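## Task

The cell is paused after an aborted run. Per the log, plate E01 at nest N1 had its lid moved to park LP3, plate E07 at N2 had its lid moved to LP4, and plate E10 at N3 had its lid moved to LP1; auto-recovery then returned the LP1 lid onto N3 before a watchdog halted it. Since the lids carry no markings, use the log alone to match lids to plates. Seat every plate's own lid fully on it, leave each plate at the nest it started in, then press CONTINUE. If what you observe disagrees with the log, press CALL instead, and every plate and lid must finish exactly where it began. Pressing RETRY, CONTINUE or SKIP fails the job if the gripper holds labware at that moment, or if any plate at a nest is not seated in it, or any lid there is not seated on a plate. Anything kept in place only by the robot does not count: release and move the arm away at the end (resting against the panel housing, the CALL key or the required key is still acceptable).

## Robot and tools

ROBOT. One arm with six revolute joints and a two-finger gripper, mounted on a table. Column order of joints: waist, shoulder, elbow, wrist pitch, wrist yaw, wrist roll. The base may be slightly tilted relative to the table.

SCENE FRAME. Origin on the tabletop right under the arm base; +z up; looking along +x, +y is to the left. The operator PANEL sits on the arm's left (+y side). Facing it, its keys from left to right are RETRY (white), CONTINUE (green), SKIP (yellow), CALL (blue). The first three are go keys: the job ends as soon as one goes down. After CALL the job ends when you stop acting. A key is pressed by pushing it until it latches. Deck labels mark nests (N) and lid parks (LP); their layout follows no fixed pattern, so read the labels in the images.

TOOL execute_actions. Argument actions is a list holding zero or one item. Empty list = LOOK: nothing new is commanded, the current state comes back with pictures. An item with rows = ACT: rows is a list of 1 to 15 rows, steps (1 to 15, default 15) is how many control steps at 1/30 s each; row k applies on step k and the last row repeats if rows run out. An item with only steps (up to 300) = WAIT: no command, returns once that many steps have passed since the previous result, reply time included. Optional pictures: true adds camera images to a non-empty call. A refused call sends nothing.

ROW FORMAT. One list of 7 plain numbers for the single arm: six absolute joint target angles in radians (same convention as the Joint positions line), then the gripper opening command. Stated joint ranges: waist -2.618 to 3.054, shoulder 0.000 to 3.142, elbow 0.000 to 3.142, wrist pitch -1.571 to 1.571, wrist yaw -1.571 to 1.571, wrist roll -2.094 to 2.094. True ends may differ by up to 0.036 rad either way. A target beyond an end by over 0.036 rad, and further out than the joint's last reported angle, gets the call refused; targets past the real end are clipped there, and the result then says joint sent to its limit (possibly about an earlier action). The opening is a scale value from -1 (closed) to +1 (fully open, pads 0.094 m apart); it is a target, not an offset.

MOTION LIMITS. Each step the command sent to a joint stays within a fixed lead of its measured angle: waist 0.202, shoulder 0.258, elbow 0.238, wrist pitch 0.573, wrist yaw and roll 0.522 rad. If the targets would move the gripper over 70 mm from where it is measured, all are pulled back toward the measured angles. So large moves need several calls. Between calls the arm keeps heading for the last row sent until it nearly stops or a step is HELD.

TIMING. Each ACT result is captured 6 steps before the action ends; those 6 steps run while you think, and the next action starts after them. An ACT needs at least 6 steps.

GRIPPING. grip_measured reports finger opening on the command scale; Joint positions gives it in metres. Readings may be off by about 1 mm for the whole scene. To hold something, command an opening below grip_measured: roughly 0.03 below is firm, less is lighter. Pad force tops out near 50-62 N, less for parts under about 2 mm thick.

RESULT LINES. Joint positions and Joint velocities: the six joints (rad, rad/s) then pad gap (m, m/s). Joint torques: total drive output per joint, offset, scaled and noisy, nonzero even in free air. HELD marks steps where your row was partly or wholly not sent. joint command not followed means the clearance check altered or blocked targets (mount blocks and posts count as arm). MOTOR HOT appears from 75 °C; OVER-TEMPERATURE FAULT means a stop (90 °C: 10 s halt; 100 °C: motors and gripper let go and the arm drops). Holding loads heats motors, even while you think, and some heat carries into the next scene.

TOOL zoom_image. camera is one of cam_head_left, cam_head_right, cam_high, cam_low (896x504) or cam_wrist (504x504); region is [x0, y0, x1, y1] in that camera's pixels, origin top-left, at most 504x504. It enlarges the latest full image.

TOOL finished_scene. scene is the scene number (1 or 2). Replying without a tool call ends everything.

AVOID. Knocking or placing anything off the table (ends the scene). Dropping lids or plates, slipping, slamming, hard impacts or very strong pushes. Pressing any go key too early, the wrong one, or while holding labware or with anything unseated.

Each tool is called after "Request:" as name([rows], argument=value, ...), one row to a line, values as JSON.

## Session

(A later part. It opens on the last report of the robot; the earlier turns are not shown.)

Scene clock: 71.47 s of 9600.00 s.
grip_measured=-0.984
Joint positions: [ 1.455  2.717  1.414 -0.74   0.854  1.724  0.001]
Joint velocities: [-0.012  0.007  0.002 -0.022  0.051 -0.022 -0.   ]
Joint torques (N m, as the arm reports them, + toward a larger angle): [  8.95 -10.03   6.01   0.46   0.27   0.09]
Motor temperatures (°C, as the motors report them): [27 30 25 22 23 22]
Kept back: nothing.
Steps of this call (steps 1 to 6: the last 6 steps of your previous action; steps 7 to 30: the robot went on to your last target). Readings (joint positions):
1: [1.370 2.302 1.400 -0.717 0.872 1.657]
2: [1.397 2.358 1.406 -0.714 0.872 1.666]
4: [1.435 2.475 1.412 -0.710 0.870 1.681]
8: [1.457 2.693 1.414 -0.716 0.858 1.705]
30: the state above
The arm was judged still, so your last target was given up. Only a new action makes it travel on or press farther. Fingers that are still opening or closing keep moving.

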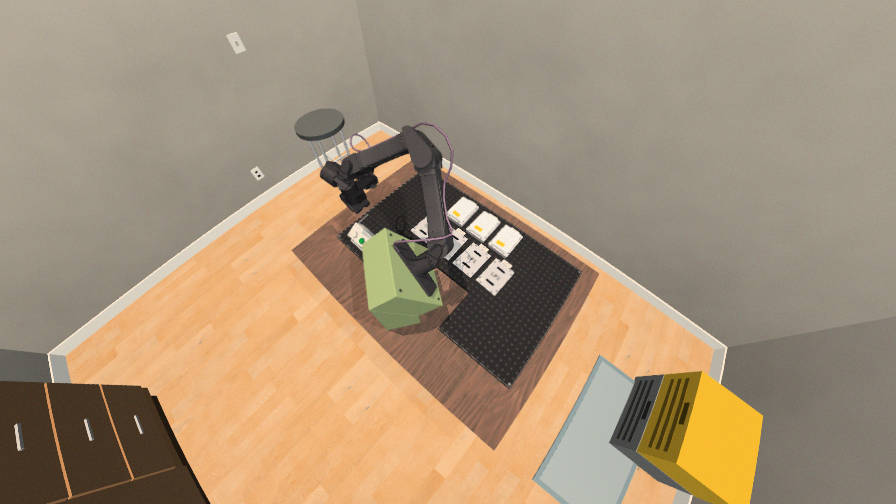

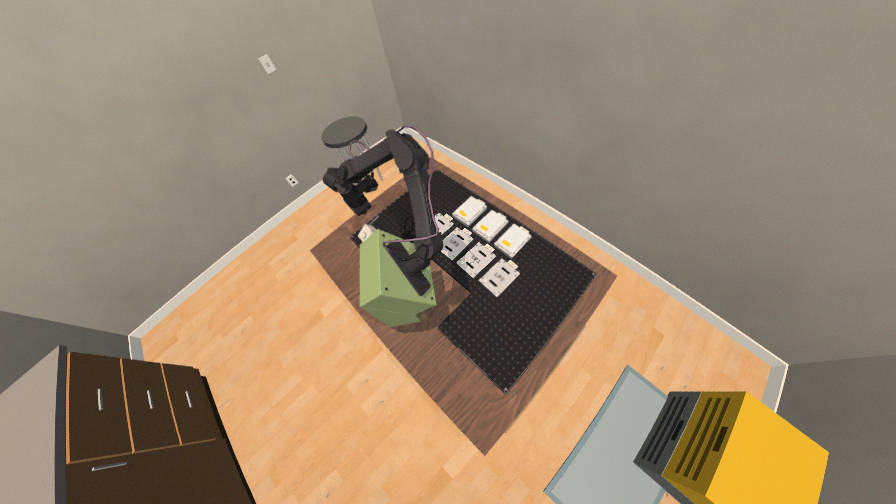

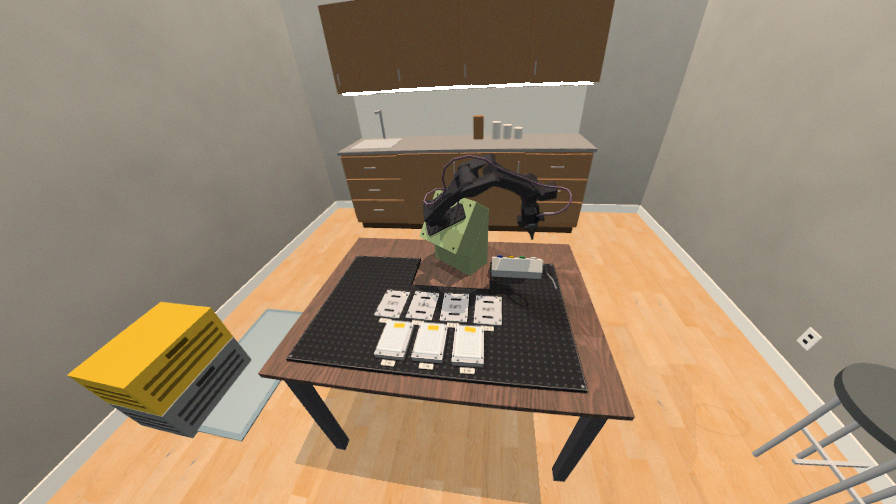

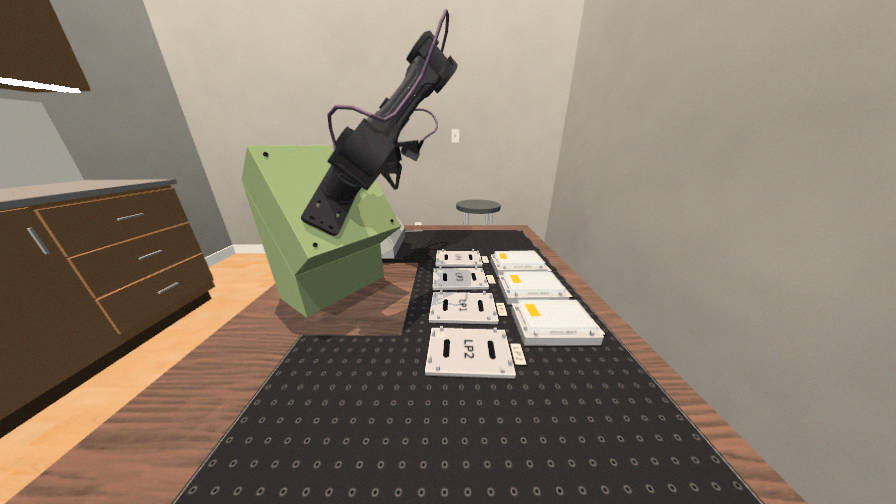

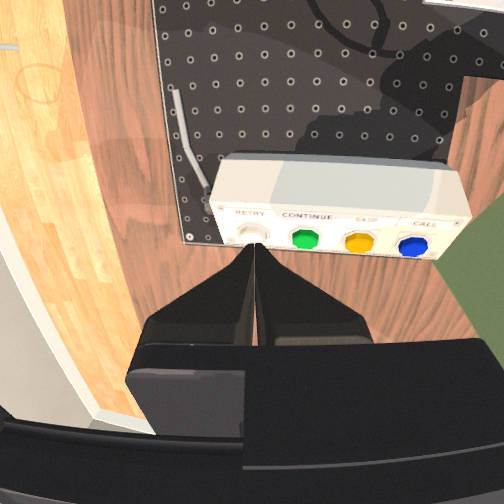

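Request:
execute_actions([
  {"rows":[[1.455,2.7,1.37,-0.72,0.87,1.73,-1],[1.455,2.71,1.32,-0.68,0.87,1.73,-1],[1.455,2.73,1.27,-0.64,0.87,1.73,-1],[1.455,2.75,1.22,-0.6,0.87,1.73,-1],[1.455,2.76,1.18,-0.56,0.87,1.73,-1]],"steps":15},
])

Request:
execute_actions([
  {"steps":20},
], pictures=true)

Scene clock: 72.30 s of 9600.00 s.
grip_measured=-0.984
Joint positions: [ 1.455  2.757  1.191 -0.613  0.859  1.724  0.001]
Joint velocities: [-0.012  0.271 -0.271 -0.037 -0.007 -0.022 -0.001]
Joint torques (N m, as the arm reports them, + toward a larger angle): [ 7.52 -9.33  4.35  0.75  0.28  0.07]
Motor temperatures (°C, as the motors report them): [27 30 25 22 23 22]
Steps of this call (steps 1 to 16: nothing new was sent; steps 17 to 25: the first 9 steps of this action). Readings (joint positions):
17: [1.455 2.717 1.410 -0.735 0.854 1.724]
18: [1.455 2.716 1.398 -0.720 0.856 1.724]
20: [1.455 2.715 1.338 -0.669 0.860 1.724]
24: [1.455 2.746 1.203 -0.615 0.860 1.724]
25: the state above

Scene clock: 72.97 s of 9600.00 s.
grip_measured=-0.984
Joint positions: [ 1.455  2.767  1.183 -0.563  0.858  1.724  0.001]
Joint velocities: [ 0.017  0.002  0.002  0.022 -0.037 -0.037 -0.001]
Joint torques (N m, as the arm reports them, + toward a larger angle): [ 7.51 -8.7   3.58  0.44  0.23  0.07]
Motor temperatures (°C, as the motors report them): [27 30 25 22 23 22]
Kept back: nothing.
Steps of this call (steps 1 to 6: the last 6 steps of your previous action; steps 7 to 20: the robot went on to your last target). Readings (joint positions):
1: [1.455 2.764 1.185 -0.610 0.858 1.724]
2: [1.455 2.767 1.183 -0.607 0.858 1.724]
4: [1.455 2.767 1.183 -0.592 0.858 1.724]
8: [1.455 2.767 1.183 -0.573 0.858 1.724]
20: the state above

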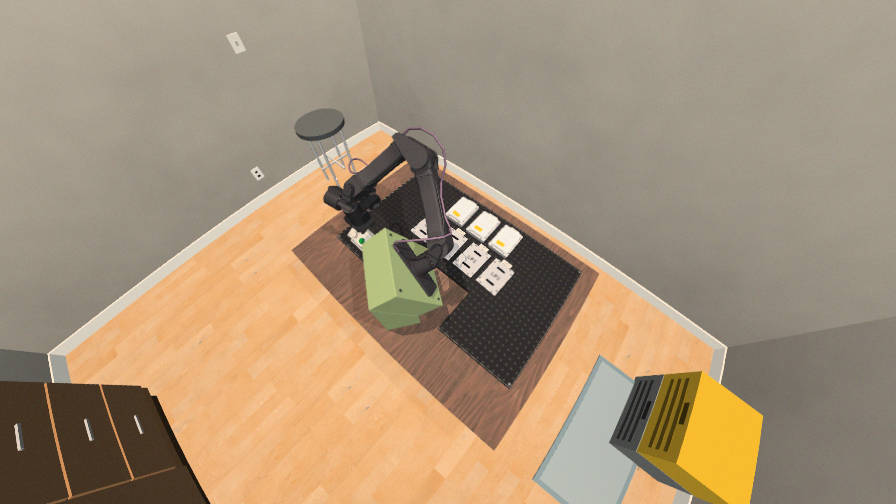

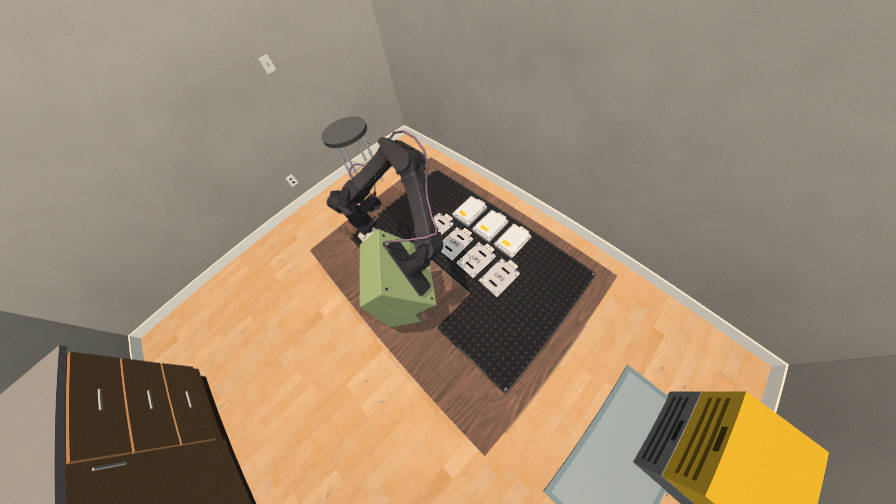

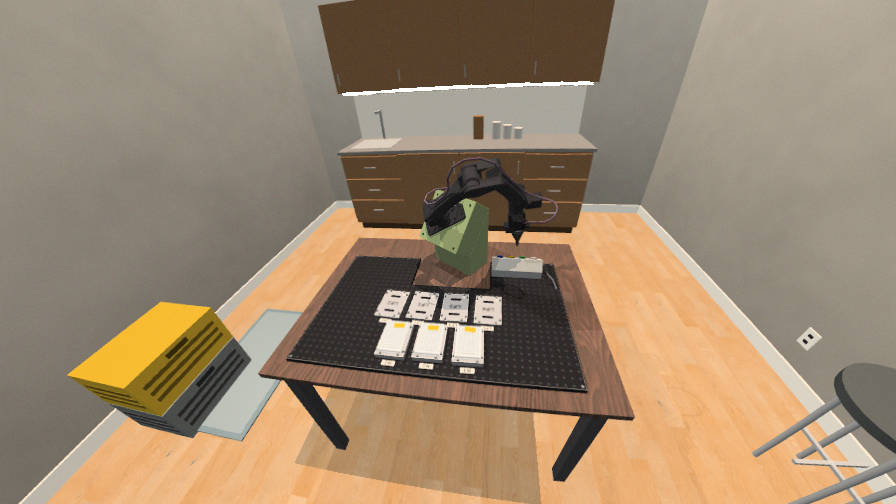

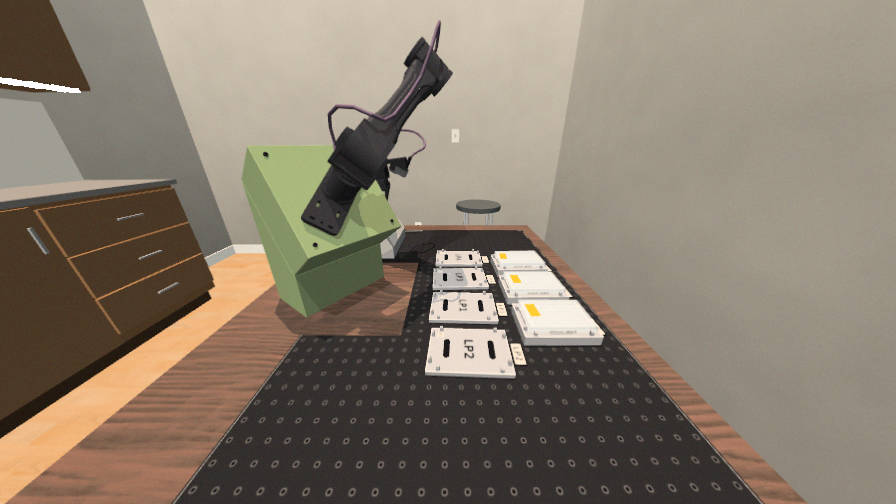

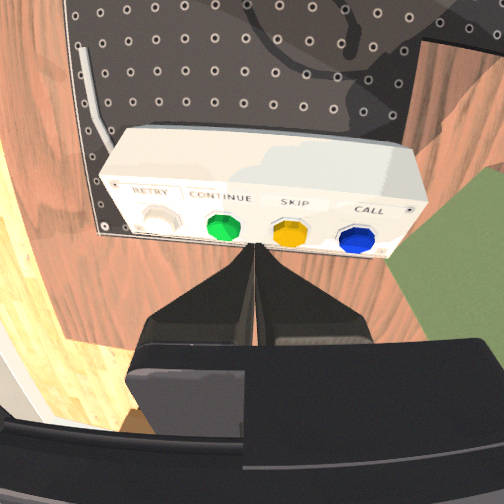

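Request:
execute_actions([
  {"rows":[[1.455,2.79,1.23,-0.57,0.86,1.73,-1],[1.455,2.8,1.26,-0.58,0.86,1.73,-1],[1.455,2.82,1.29,-0.585,0.86,1.73,-1],[1.455,2.84,1.31,-0.59,0.86,1.73,-1],[1.455,2.855,1.32,-0.59,0.86,1.73,-1]],"steps":15},
])

Request:
execute_actions([
  {"steps":20},
], pictures=true)

Scene clock: 73.60 s of 9600.00 s.
grip_measured=-0.984
Joint positions: [ 1.455  2.831  1.299 -0.571  0.858  1.725  0.001]
Joint velocities: [-0.002  0.061  0.007 -0.037 -0.007 -0.095  0.   ]
Joint torques (N m, as the arm reports them, + toward a larger angle): [ 7.89 -7.09  5.85  0.33  0.13  0.06]
Motor temperatures (°C, as the motors report them): [27 30 25 22 23 22]
Steps of this call (steps 1 to 10: the robot went on to your last target; steps 11 to 19: the first 9 steps of this action). Readings (joint positions):
11: [1.455 2.767 1.186 -0.564 0.858 1.724]
12: [1.455 2.771 1.195 -0.570 0.858 1.725]
14: [1.455 2.791 1.239 -0.579 0.858 1.725]
18: [1.455 2.829 1.299 -0.571 0.858 1.725]
19: the state above

Scene clock: 74.27 s of 9600.00 s.
grip_measured=-0.984
Joint positions: [ 1.455  2.837  1.299 -0.573  0.858  1.725  0.001]
Joint velocities: [-0.012  0.012 -0.007  0.022  0.081  0.022 -0.   ]
Joint torques (N m, as the arm reports them, + toward a larger angle): [ 7.88 -7.19  5.85  0.33  0.13  0.06]
Motor temperatures (°C, as the motors report them): [27 30 25 22 23 22]
Kept back: nothing.
Steps of this call (steps 1 to 6: the last 6 steps of your previous action; steps 7 to 15: the robot went on to your last target; steps 16 to 20: nothing new was sent). Readings (joint positions):
1: [1.455 2.834 1.299 -0.572 0.858 1.725]
2: [1.455 2.835 1.299 -0.572 0.858 1.725]
4: [1.455 2.836 1.299 -0.572 0.858 1.725]
8: [1.455 2.837 1.299 -0.573 0.858 1.725]
20: the state above
The arm was judged still, so your last target was given up. Only a new action makes it travel on or press farther. Fingers that are still opening or closing keep moving.

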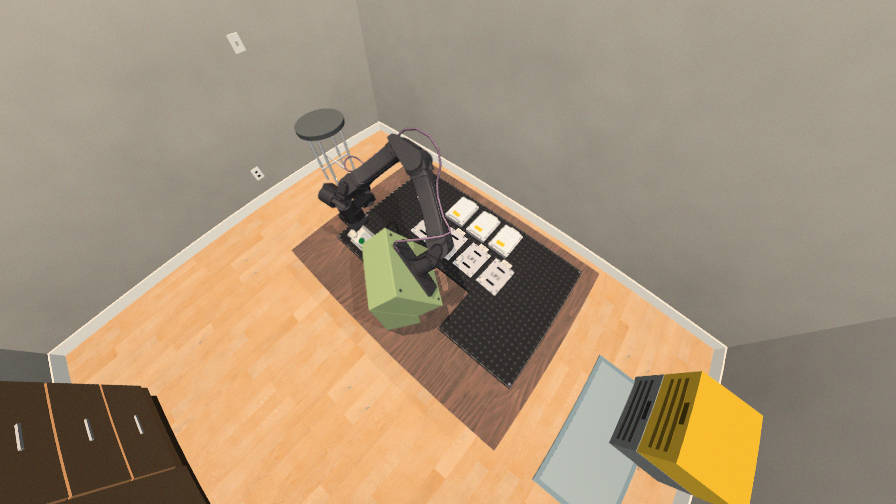

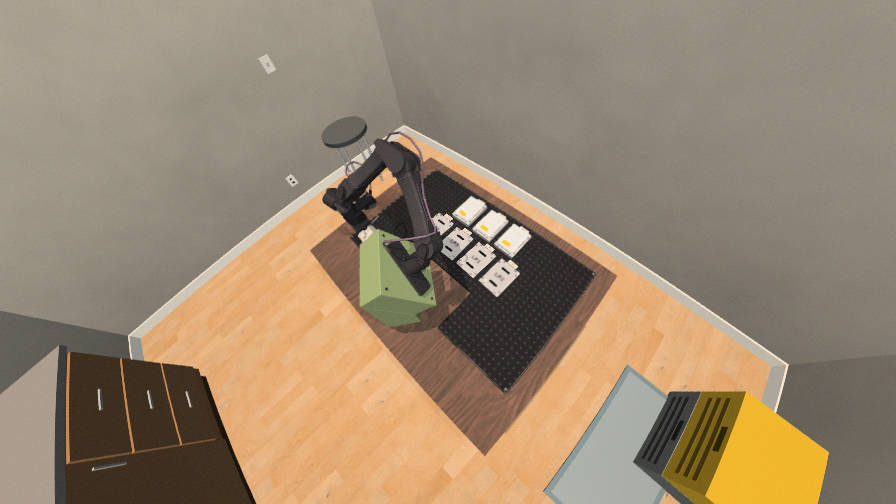

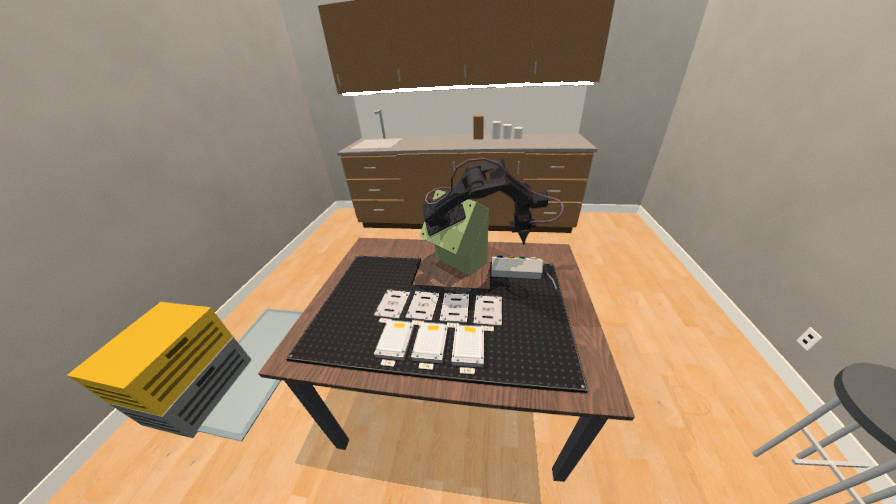

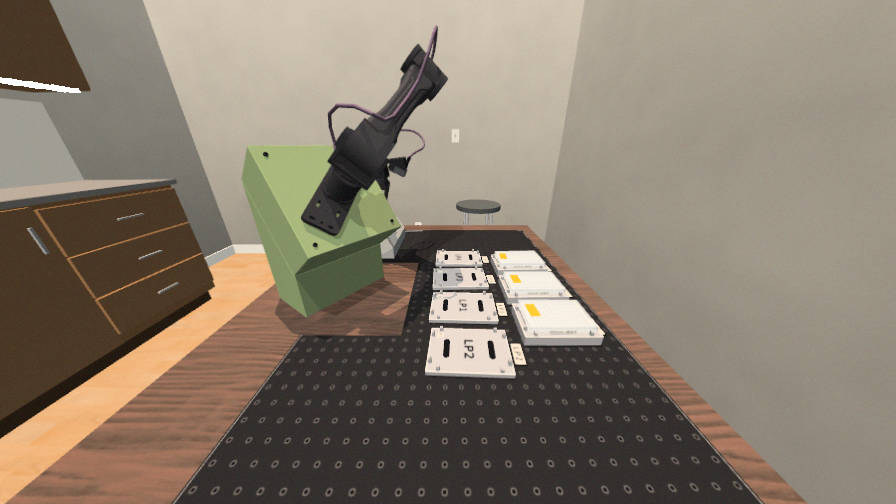

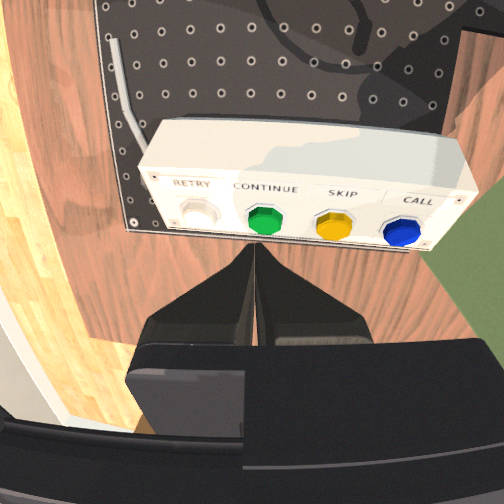

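Request:
execute_actions([
  {"rows":[[1.43,2.84,1.28,-0.55,0.85,1.7,-1],[1.41,2.85,1.27,-0.53,0.85,1.68,-1],[1.39,2.855,1.265,-0.51,0.84,1.66,-1],[1.37,2.86,1.26,-0.5,0.84,1.65,-1],[1.35,2.865,1.255,-0.49,0.83,1.64,-1]],"steps":15},
])

Request:
execute_actions([
  {"steps":20},
], pictures=true)

Request:
zoom_image(camera="cam_high", region=[485,225,555,285])

Request:
zoom_image(camera="cam_head_left", region=[325,190,405,260])

Scene clock: 75.03 s of 9600.00 s.
grip_measured=-0.984
Joint positions: [ 1.336  2.837  1.277 -0.509  0.838  1.665  0.001]
Joint velocities: [-0.198  0.002 -0.061  0.051 -0.11  -0.154 -0.   ]
Joint torques (N m, as the arm reports them, + toward a larger angle): [10.53 -5.94  1.72  0.48  0.   -0.09]
Motor temperatures (°C, as the motors report them): [27 30 25 22 23 22]
Steps of this call (steps 1 to 14: nothing new was sent; steps 15 to 23: the first 9 steps of this action). Readings (joint positions):
15: [1.453 2.837 1.299 -0.571 0.856 1.723]
16: [1.448 2.837 1.299 -0.565 0.854 1.716]
18: [1.422 2.837 1.295 -0.542 0.849 1.699]
22: [1.346 2.837 1.279 -0.511 0.839 1.669]
23: the state above

Scene clock: 75.70 s of 9600.00 s.
grip_measured=-0.984
Joint positions: [ 1.333  2.837  1.275 -0.494  0.831  1.648  0.001]
Joint velocities: [-0.002 -0.012 -0.002 -0.007  0.022 -0.007  0.   ]
Joint torques (N m, as the arm reports them, + toward a larger angle): [ 9.81 -5.94  1.57  0.43  0.02 -0.09]
Motor temperatures (°C, as the motors report them): [27 30 25 22 23 22]
Kept back: nothing.
Steps of this call (steps 1 to 6: the last 6 steps of your previous action; steps 7 to 20: the robot went on to your last target). Readings (joint positions):
1: [1.332 2.837 1.276 -0.508 0.838 1.661]
2: [1.332 2.837 1.275 -0.506 0.837 1.659]
4: [1.333 2.837 1.275 -0.501 0.834 1.655]
8: [1.333 2.837 1.275 -0.496 0.832 1.651]
20: the state above

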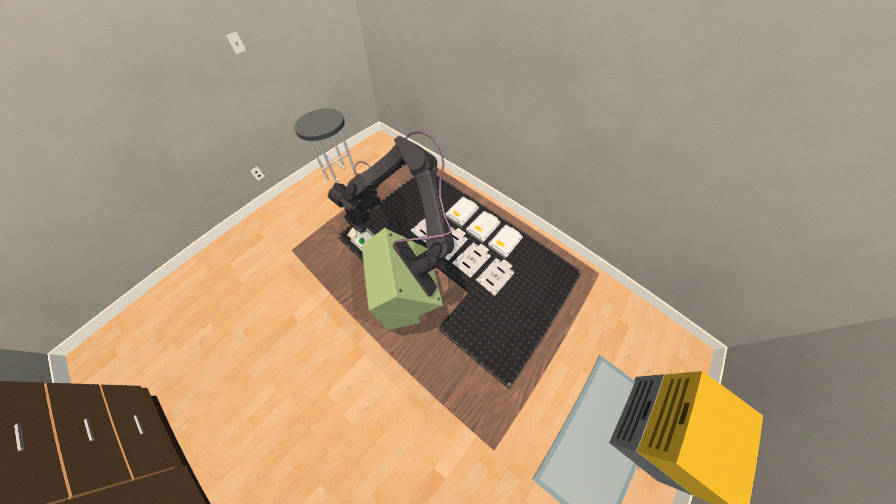

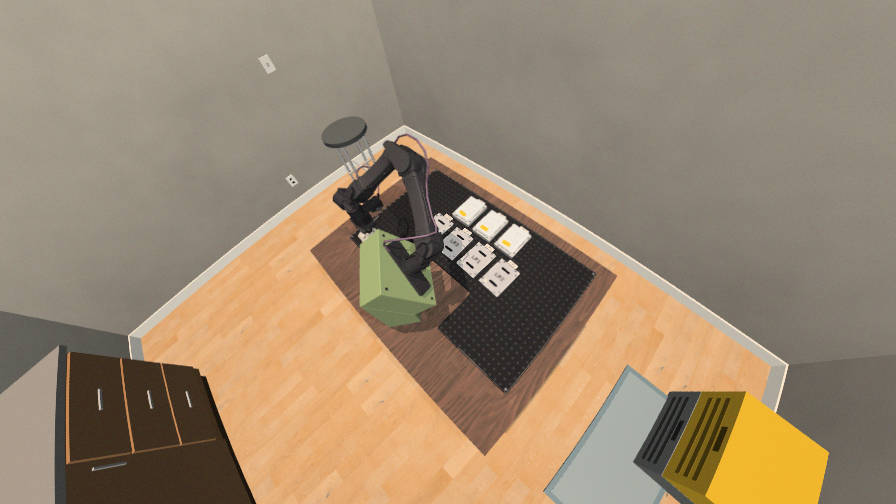

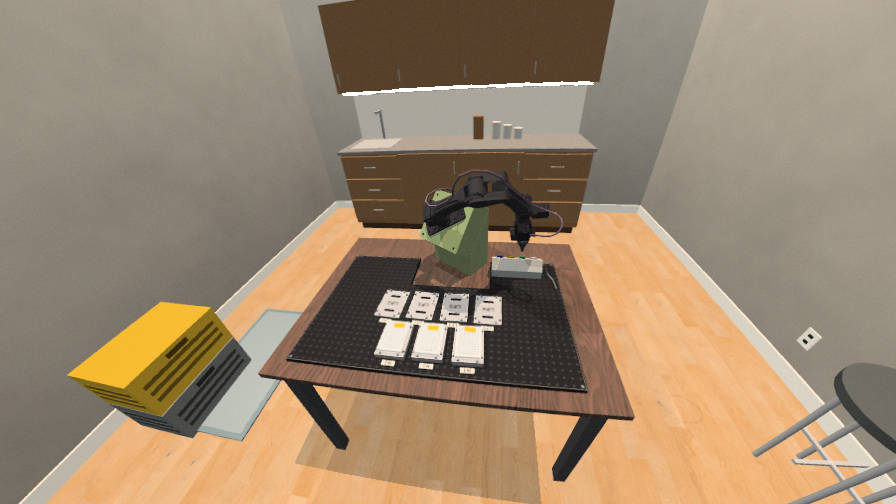

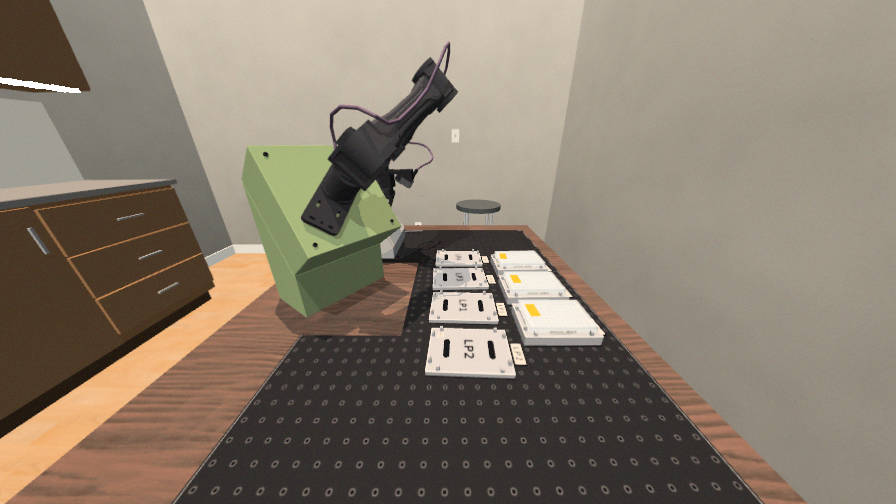

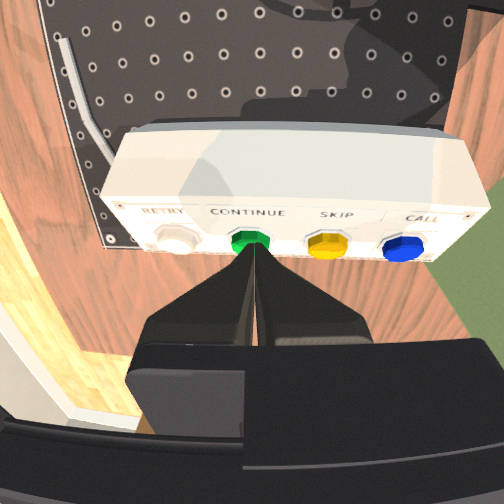

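Region (485, 225, 555, 285) of cam_high's 896x504 image, scaled by 7.200, with more detail than that image has; it fills the top 432 rows of this view, and the rest is white.

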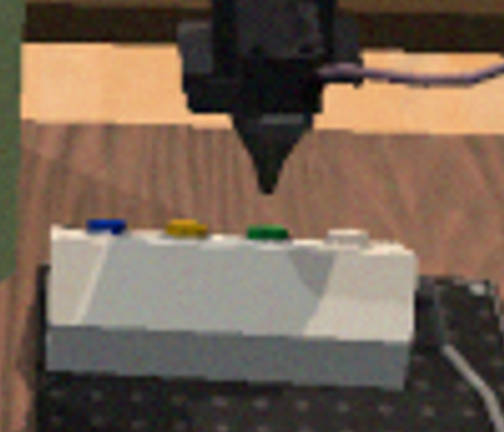

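Region (325, 190, 405, 260) of cam_head_left's 896x504 image, scaled by 6.300, with more detail than that image has; it fills the top 441 rows of this view, and the rest is white.

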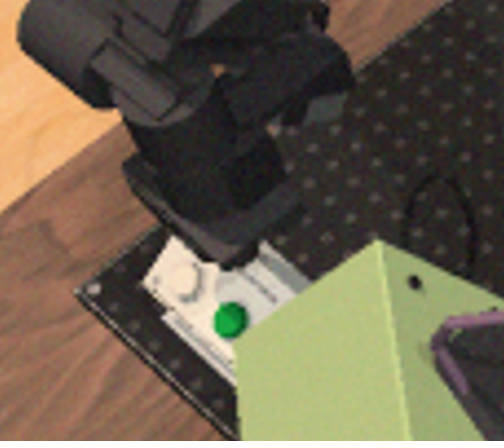

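Request:
execute_actions([
  {"rows":[[1.33,2.86,1.275,-0.48,0.83,1.64,-1],[1.32,2.875,1.275,-0.46,0.83,1.63,-1],[1.31,2.89,1.275,-0.44,0.825,1.63,-1],[1.305,2.905,1.275,-0.425,0.82,1.62,-1],[1.3,2.915,1.275,-0.41,0.82,1.62,-1]],"steps":15},
])

Request:
execute_actions([
  {"steps":25},
], pictures=true)

Request:
zoom_image(camera="cam_high", region=[485,225,555,285])

Request:
zoom_image(camera="cam_head_left", region=[325,190,405,260])

Scene clock: 76.60 s of 9600.00 s.
grip_measured=-0.984
Joint positions: [ 1.297  2.901  1.275 -0.432  0.823  1.632  0.001]
Joint velocities: [-0.085  0.149  0.002  0.081 -0.037  0.007  0.001]
Joint torques (N m, as the arm reports them, + toward a larger angle): [ 9.   -8.14  2.92  0.48  0.06 -0.09]
Motor temperatures (°C, as the motors report them): [28 30 25 22 23 22]
Steps of this call (steps 1 to 15: the robot went on to your last target; steps 16 to 18: nothing new was sent; steps 19 to 27: the first 9 steps of this action). Readings (joint positions):
19: [1.333 2.837 1.275 -0.493 0.831 1.648]
20: [1.332 2.838 1.275 -0.489 0.831 1.646]
22: [1.325 2.850 1.275 -0.469 0.830 1.642]
26: [1.300 2.894 1.275 -0.434 0.825 1.633]
27: the state above

Scene clock: 77.43 s of 9600.00 s.
grip_measured=-0.984
Joint positions: [ 1.295  2.906  1.275 -0.414  0.82   1.628  0.001]
Joint velocities: [-0.007 -0.012 -0.002 -0.11  -0.081  0.007  0.   ]
Joint torques (N m, as the arm reports them, + toward a larger angle): [ 8.76 -7.67  2.91  0.41  0.01 -0.08]
Motor temperatures (°C, as the motors report them): [28 29 25 22 23 22]
Kept back: nothing.
Steps of this call (steps 1 to 6: the last 6 steps of your previous action; steps 7 to 25: the robot went on to your last target). Readings (joint positions):
1: [1.295 2.905 1.275 -0.431 0.822 1.631]
2: [1.295 2.906 1.275 -0.429 0.821 1.631]
4: [1.295 2.906 1.275 -0.424 0.820 1.629]
8: [1.295 2.906 1.275 -0.418 0.820 1.628]
25: the state above

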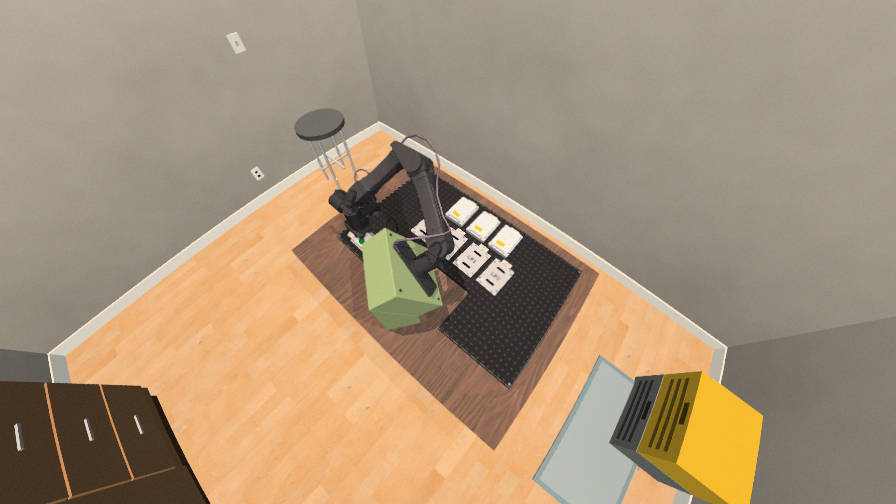

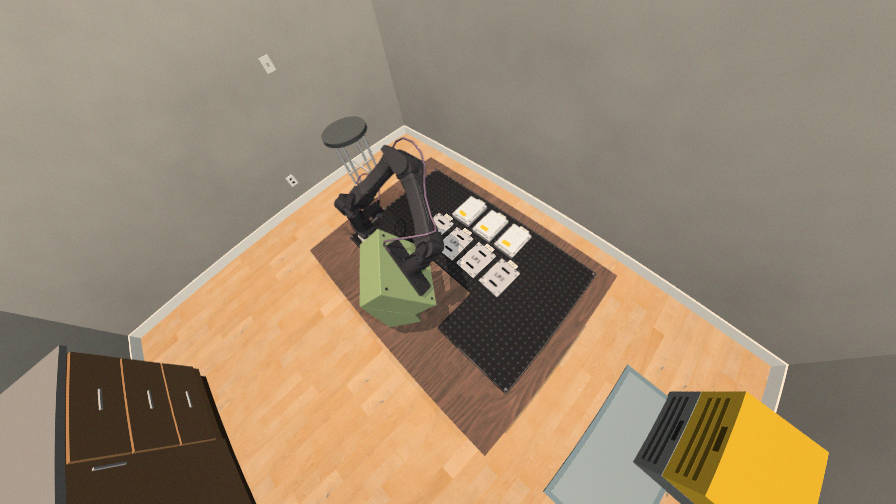

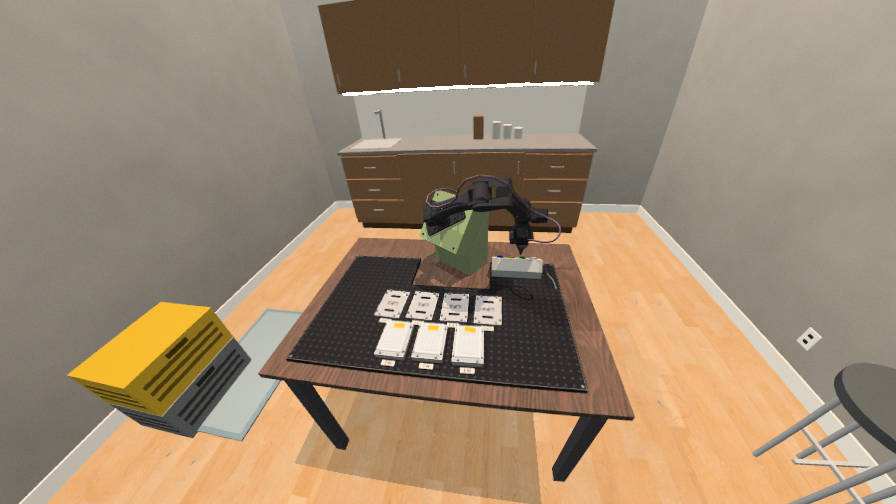

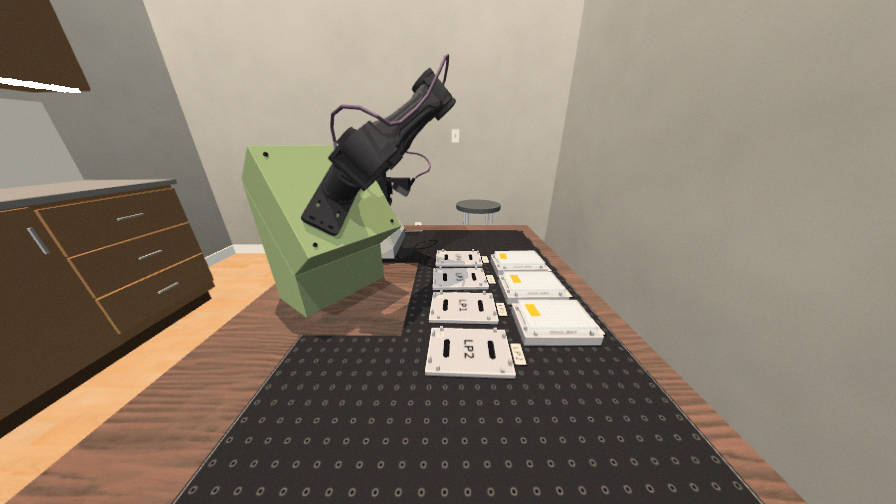

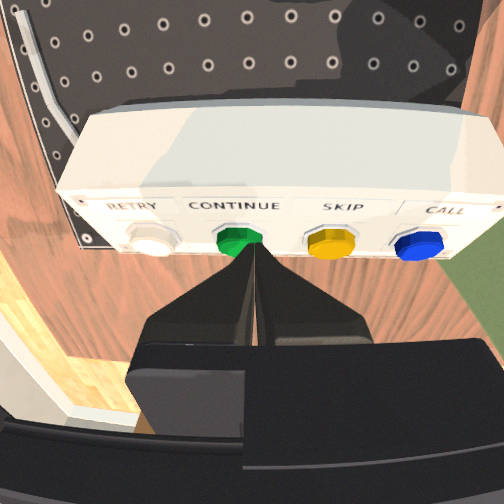

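Region (485, 225, 555, 285) of cam_high's 896x504 image, scaled by 7.200, with more detail than that image has; it fills the top 432 rows of this view, and the rest is white.

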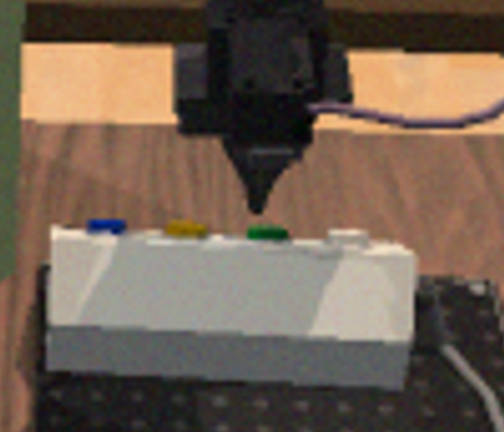

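Region (325, 190, 405, 260) of cam_head_left's 896x504 image, scaled by 6.300, with more detail than that image has; it fills the top 441 rows of this view, and the rest is white.

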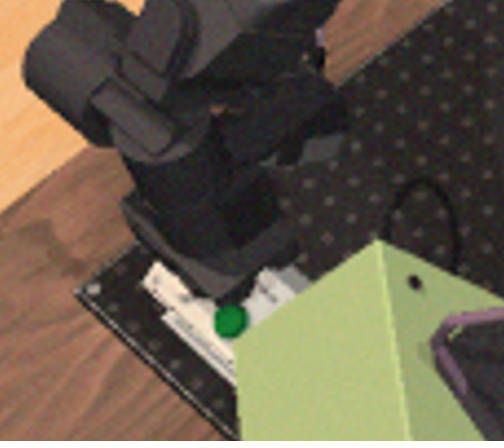

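Request:
execute_actions([
  {"rows":[[1.31,2.915,1.31,-0.41,0.82,1.62,-1],[1.32,2.925,1.33,-0.41,0.82,1.62,-1],[1.325,2.94,1.345,-0.41,0.82,1.62,-1],[1.325,2.955,1.35,-0.405,0.82,1.62,-1],[1.325,2.97,1.35,-0.4,0.82,1.62,-1]],"steps":15},
])

Request:
execute_actions([
  {"steps":20},
], pictures=true)

Request:
zoom_image(camera="cam_high", region=[485,225,555,285])

Request:
zoom_image(camera="cam_head_left", region=[325,190,405,260])

Scene clock: 78.20 s of 9600.00 s.
grip_measured=-0.984
Joint positions: [ 1.305  2.945  1.33  -0.398  0.82   1.628  0.001]
Joint velocities: [ 0.017  0.095  0.002 -0.022 -0.022 -0.022 -0.001]
Joint torques (N m, as the arm reports them, + toward a larger angle): [10.06 -7.09  4.82  0.41  0.03 -0.08]
Motor temperatures (°C, as the motors report them): [28 29 25 22 23 22]
Steps of this call (steps 1 to 14: the robot went on to your last target; steps 15 to 23: the first 9 steps of this action). Readings (joint positions):
15: [1.295 2.906 1.275 -0.414 0.820 1.628]
16: [1.295 2.907 1.279 -0.416 0.820 1.628]
18: [1.297 2.917 1.302 -0.418 0.820 1.628]
22: [1.304 2.941 1.330 -0.399 0.820 1.628]
23: the state above

Scene clock: 78.87 s of 9600.00 s.
grip_measured=-0.984
Joint positions: [ 1.305  2.953  1.33  -0.398  0.82   1.628  0.001]
Joint velocities: [-0.017 -0.007  0.012  0.022 -0.007  0.037 -0.   ]
Joint torques (N m, as the arm reports them, + toward a larger angle): [10.11 -7.26  4.84  0.4   0.02 -0.08]
Motor temperatures (°C, as the motors report them): [28 29 25 22 23 22]
Kept back: nothing.
Steps of this call (steps 1 to 6: the last 6 steps of your previous action; steps 7 to 15: the robot went on to your last target; steps 16 to 20: nothing new was sent). Readings (joint positions):
1: [1.305 2.948 1.330 -0.398 0.820 1.628]
2: [1.305 2.951 1.330 -0.398 0.820 1.628]
4: [1.305 2.953 1.330 -0.398 0.820 1.628]
8: [1.305 2.953 1.330 -0.398 0.820 1.628]
20: the state above
The arm was judged still, so your last target was given up. Only a new action makes it travel on or press farther. Fingers that are still opening or closing keep moving.

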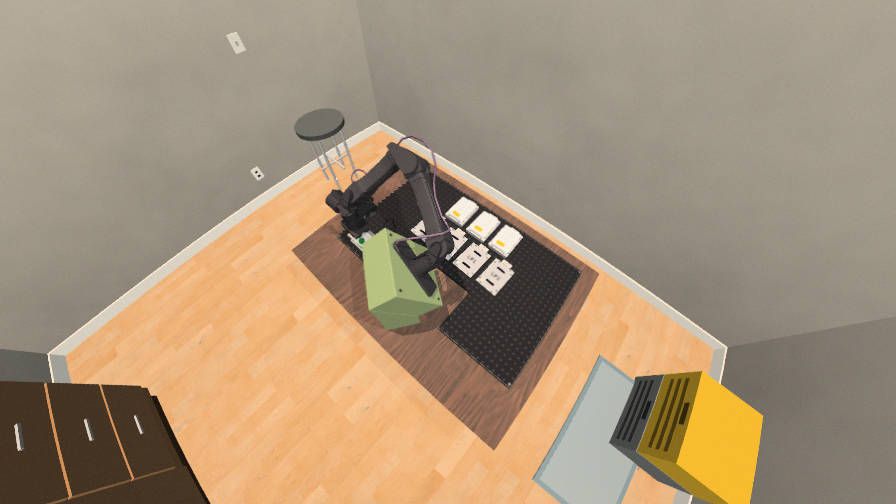

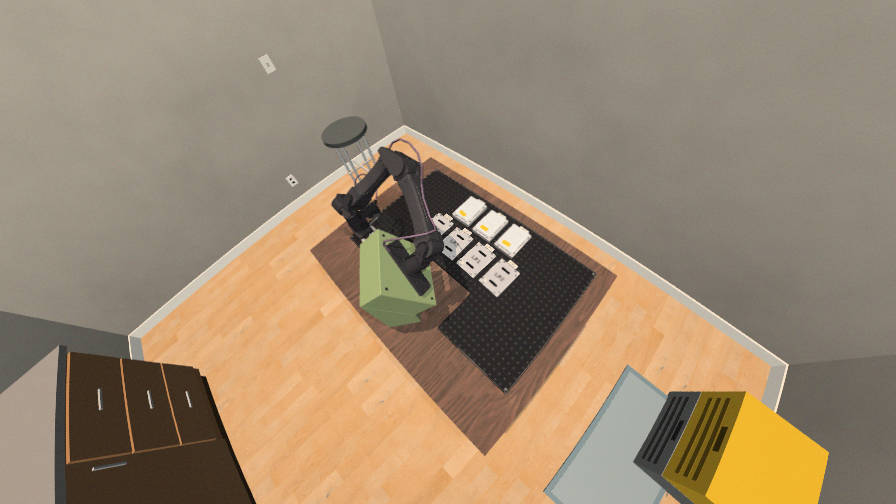

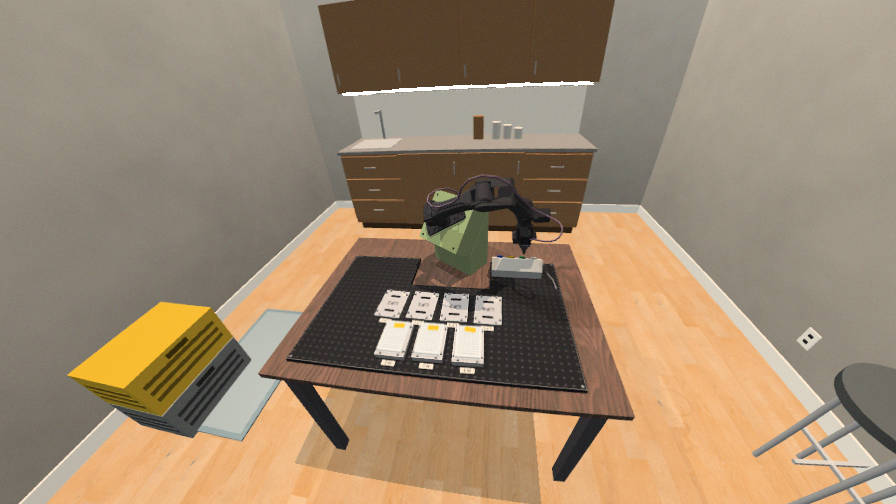

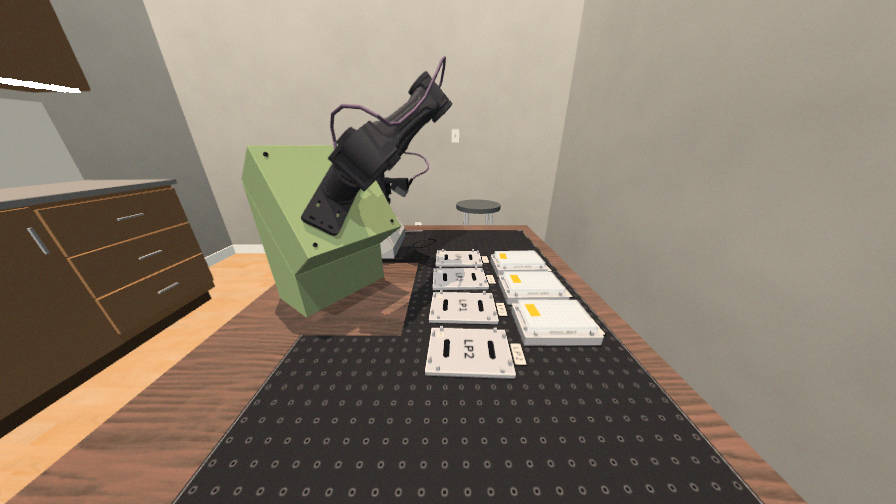

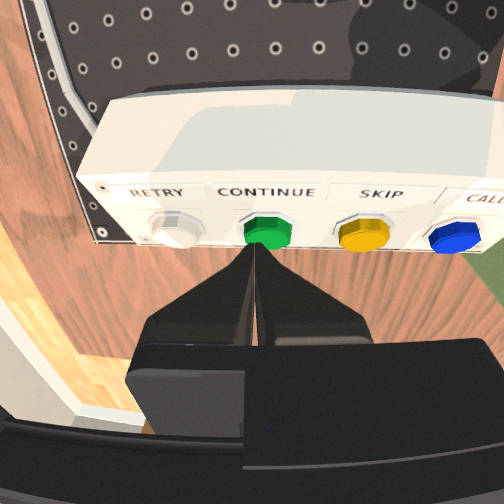

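Region (485, 225, 555, 285) of cam_high's 896x504 image, scaled by 7.200, with more detail than that image has; it fills the top 432 rows of this view, and the rest is white.

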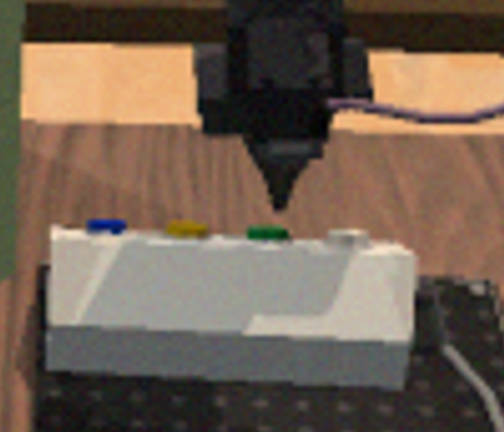

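Region (325, 190, 405, 260) of cam_head_left's 896x504 image, scaled by 6.300, with more detail than that image has; it fills the top 441 rows of this view, and the rest is white.

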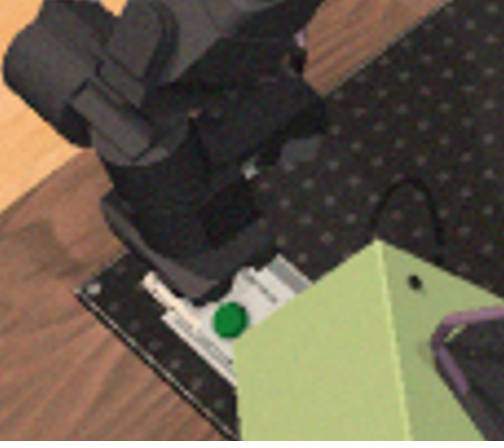

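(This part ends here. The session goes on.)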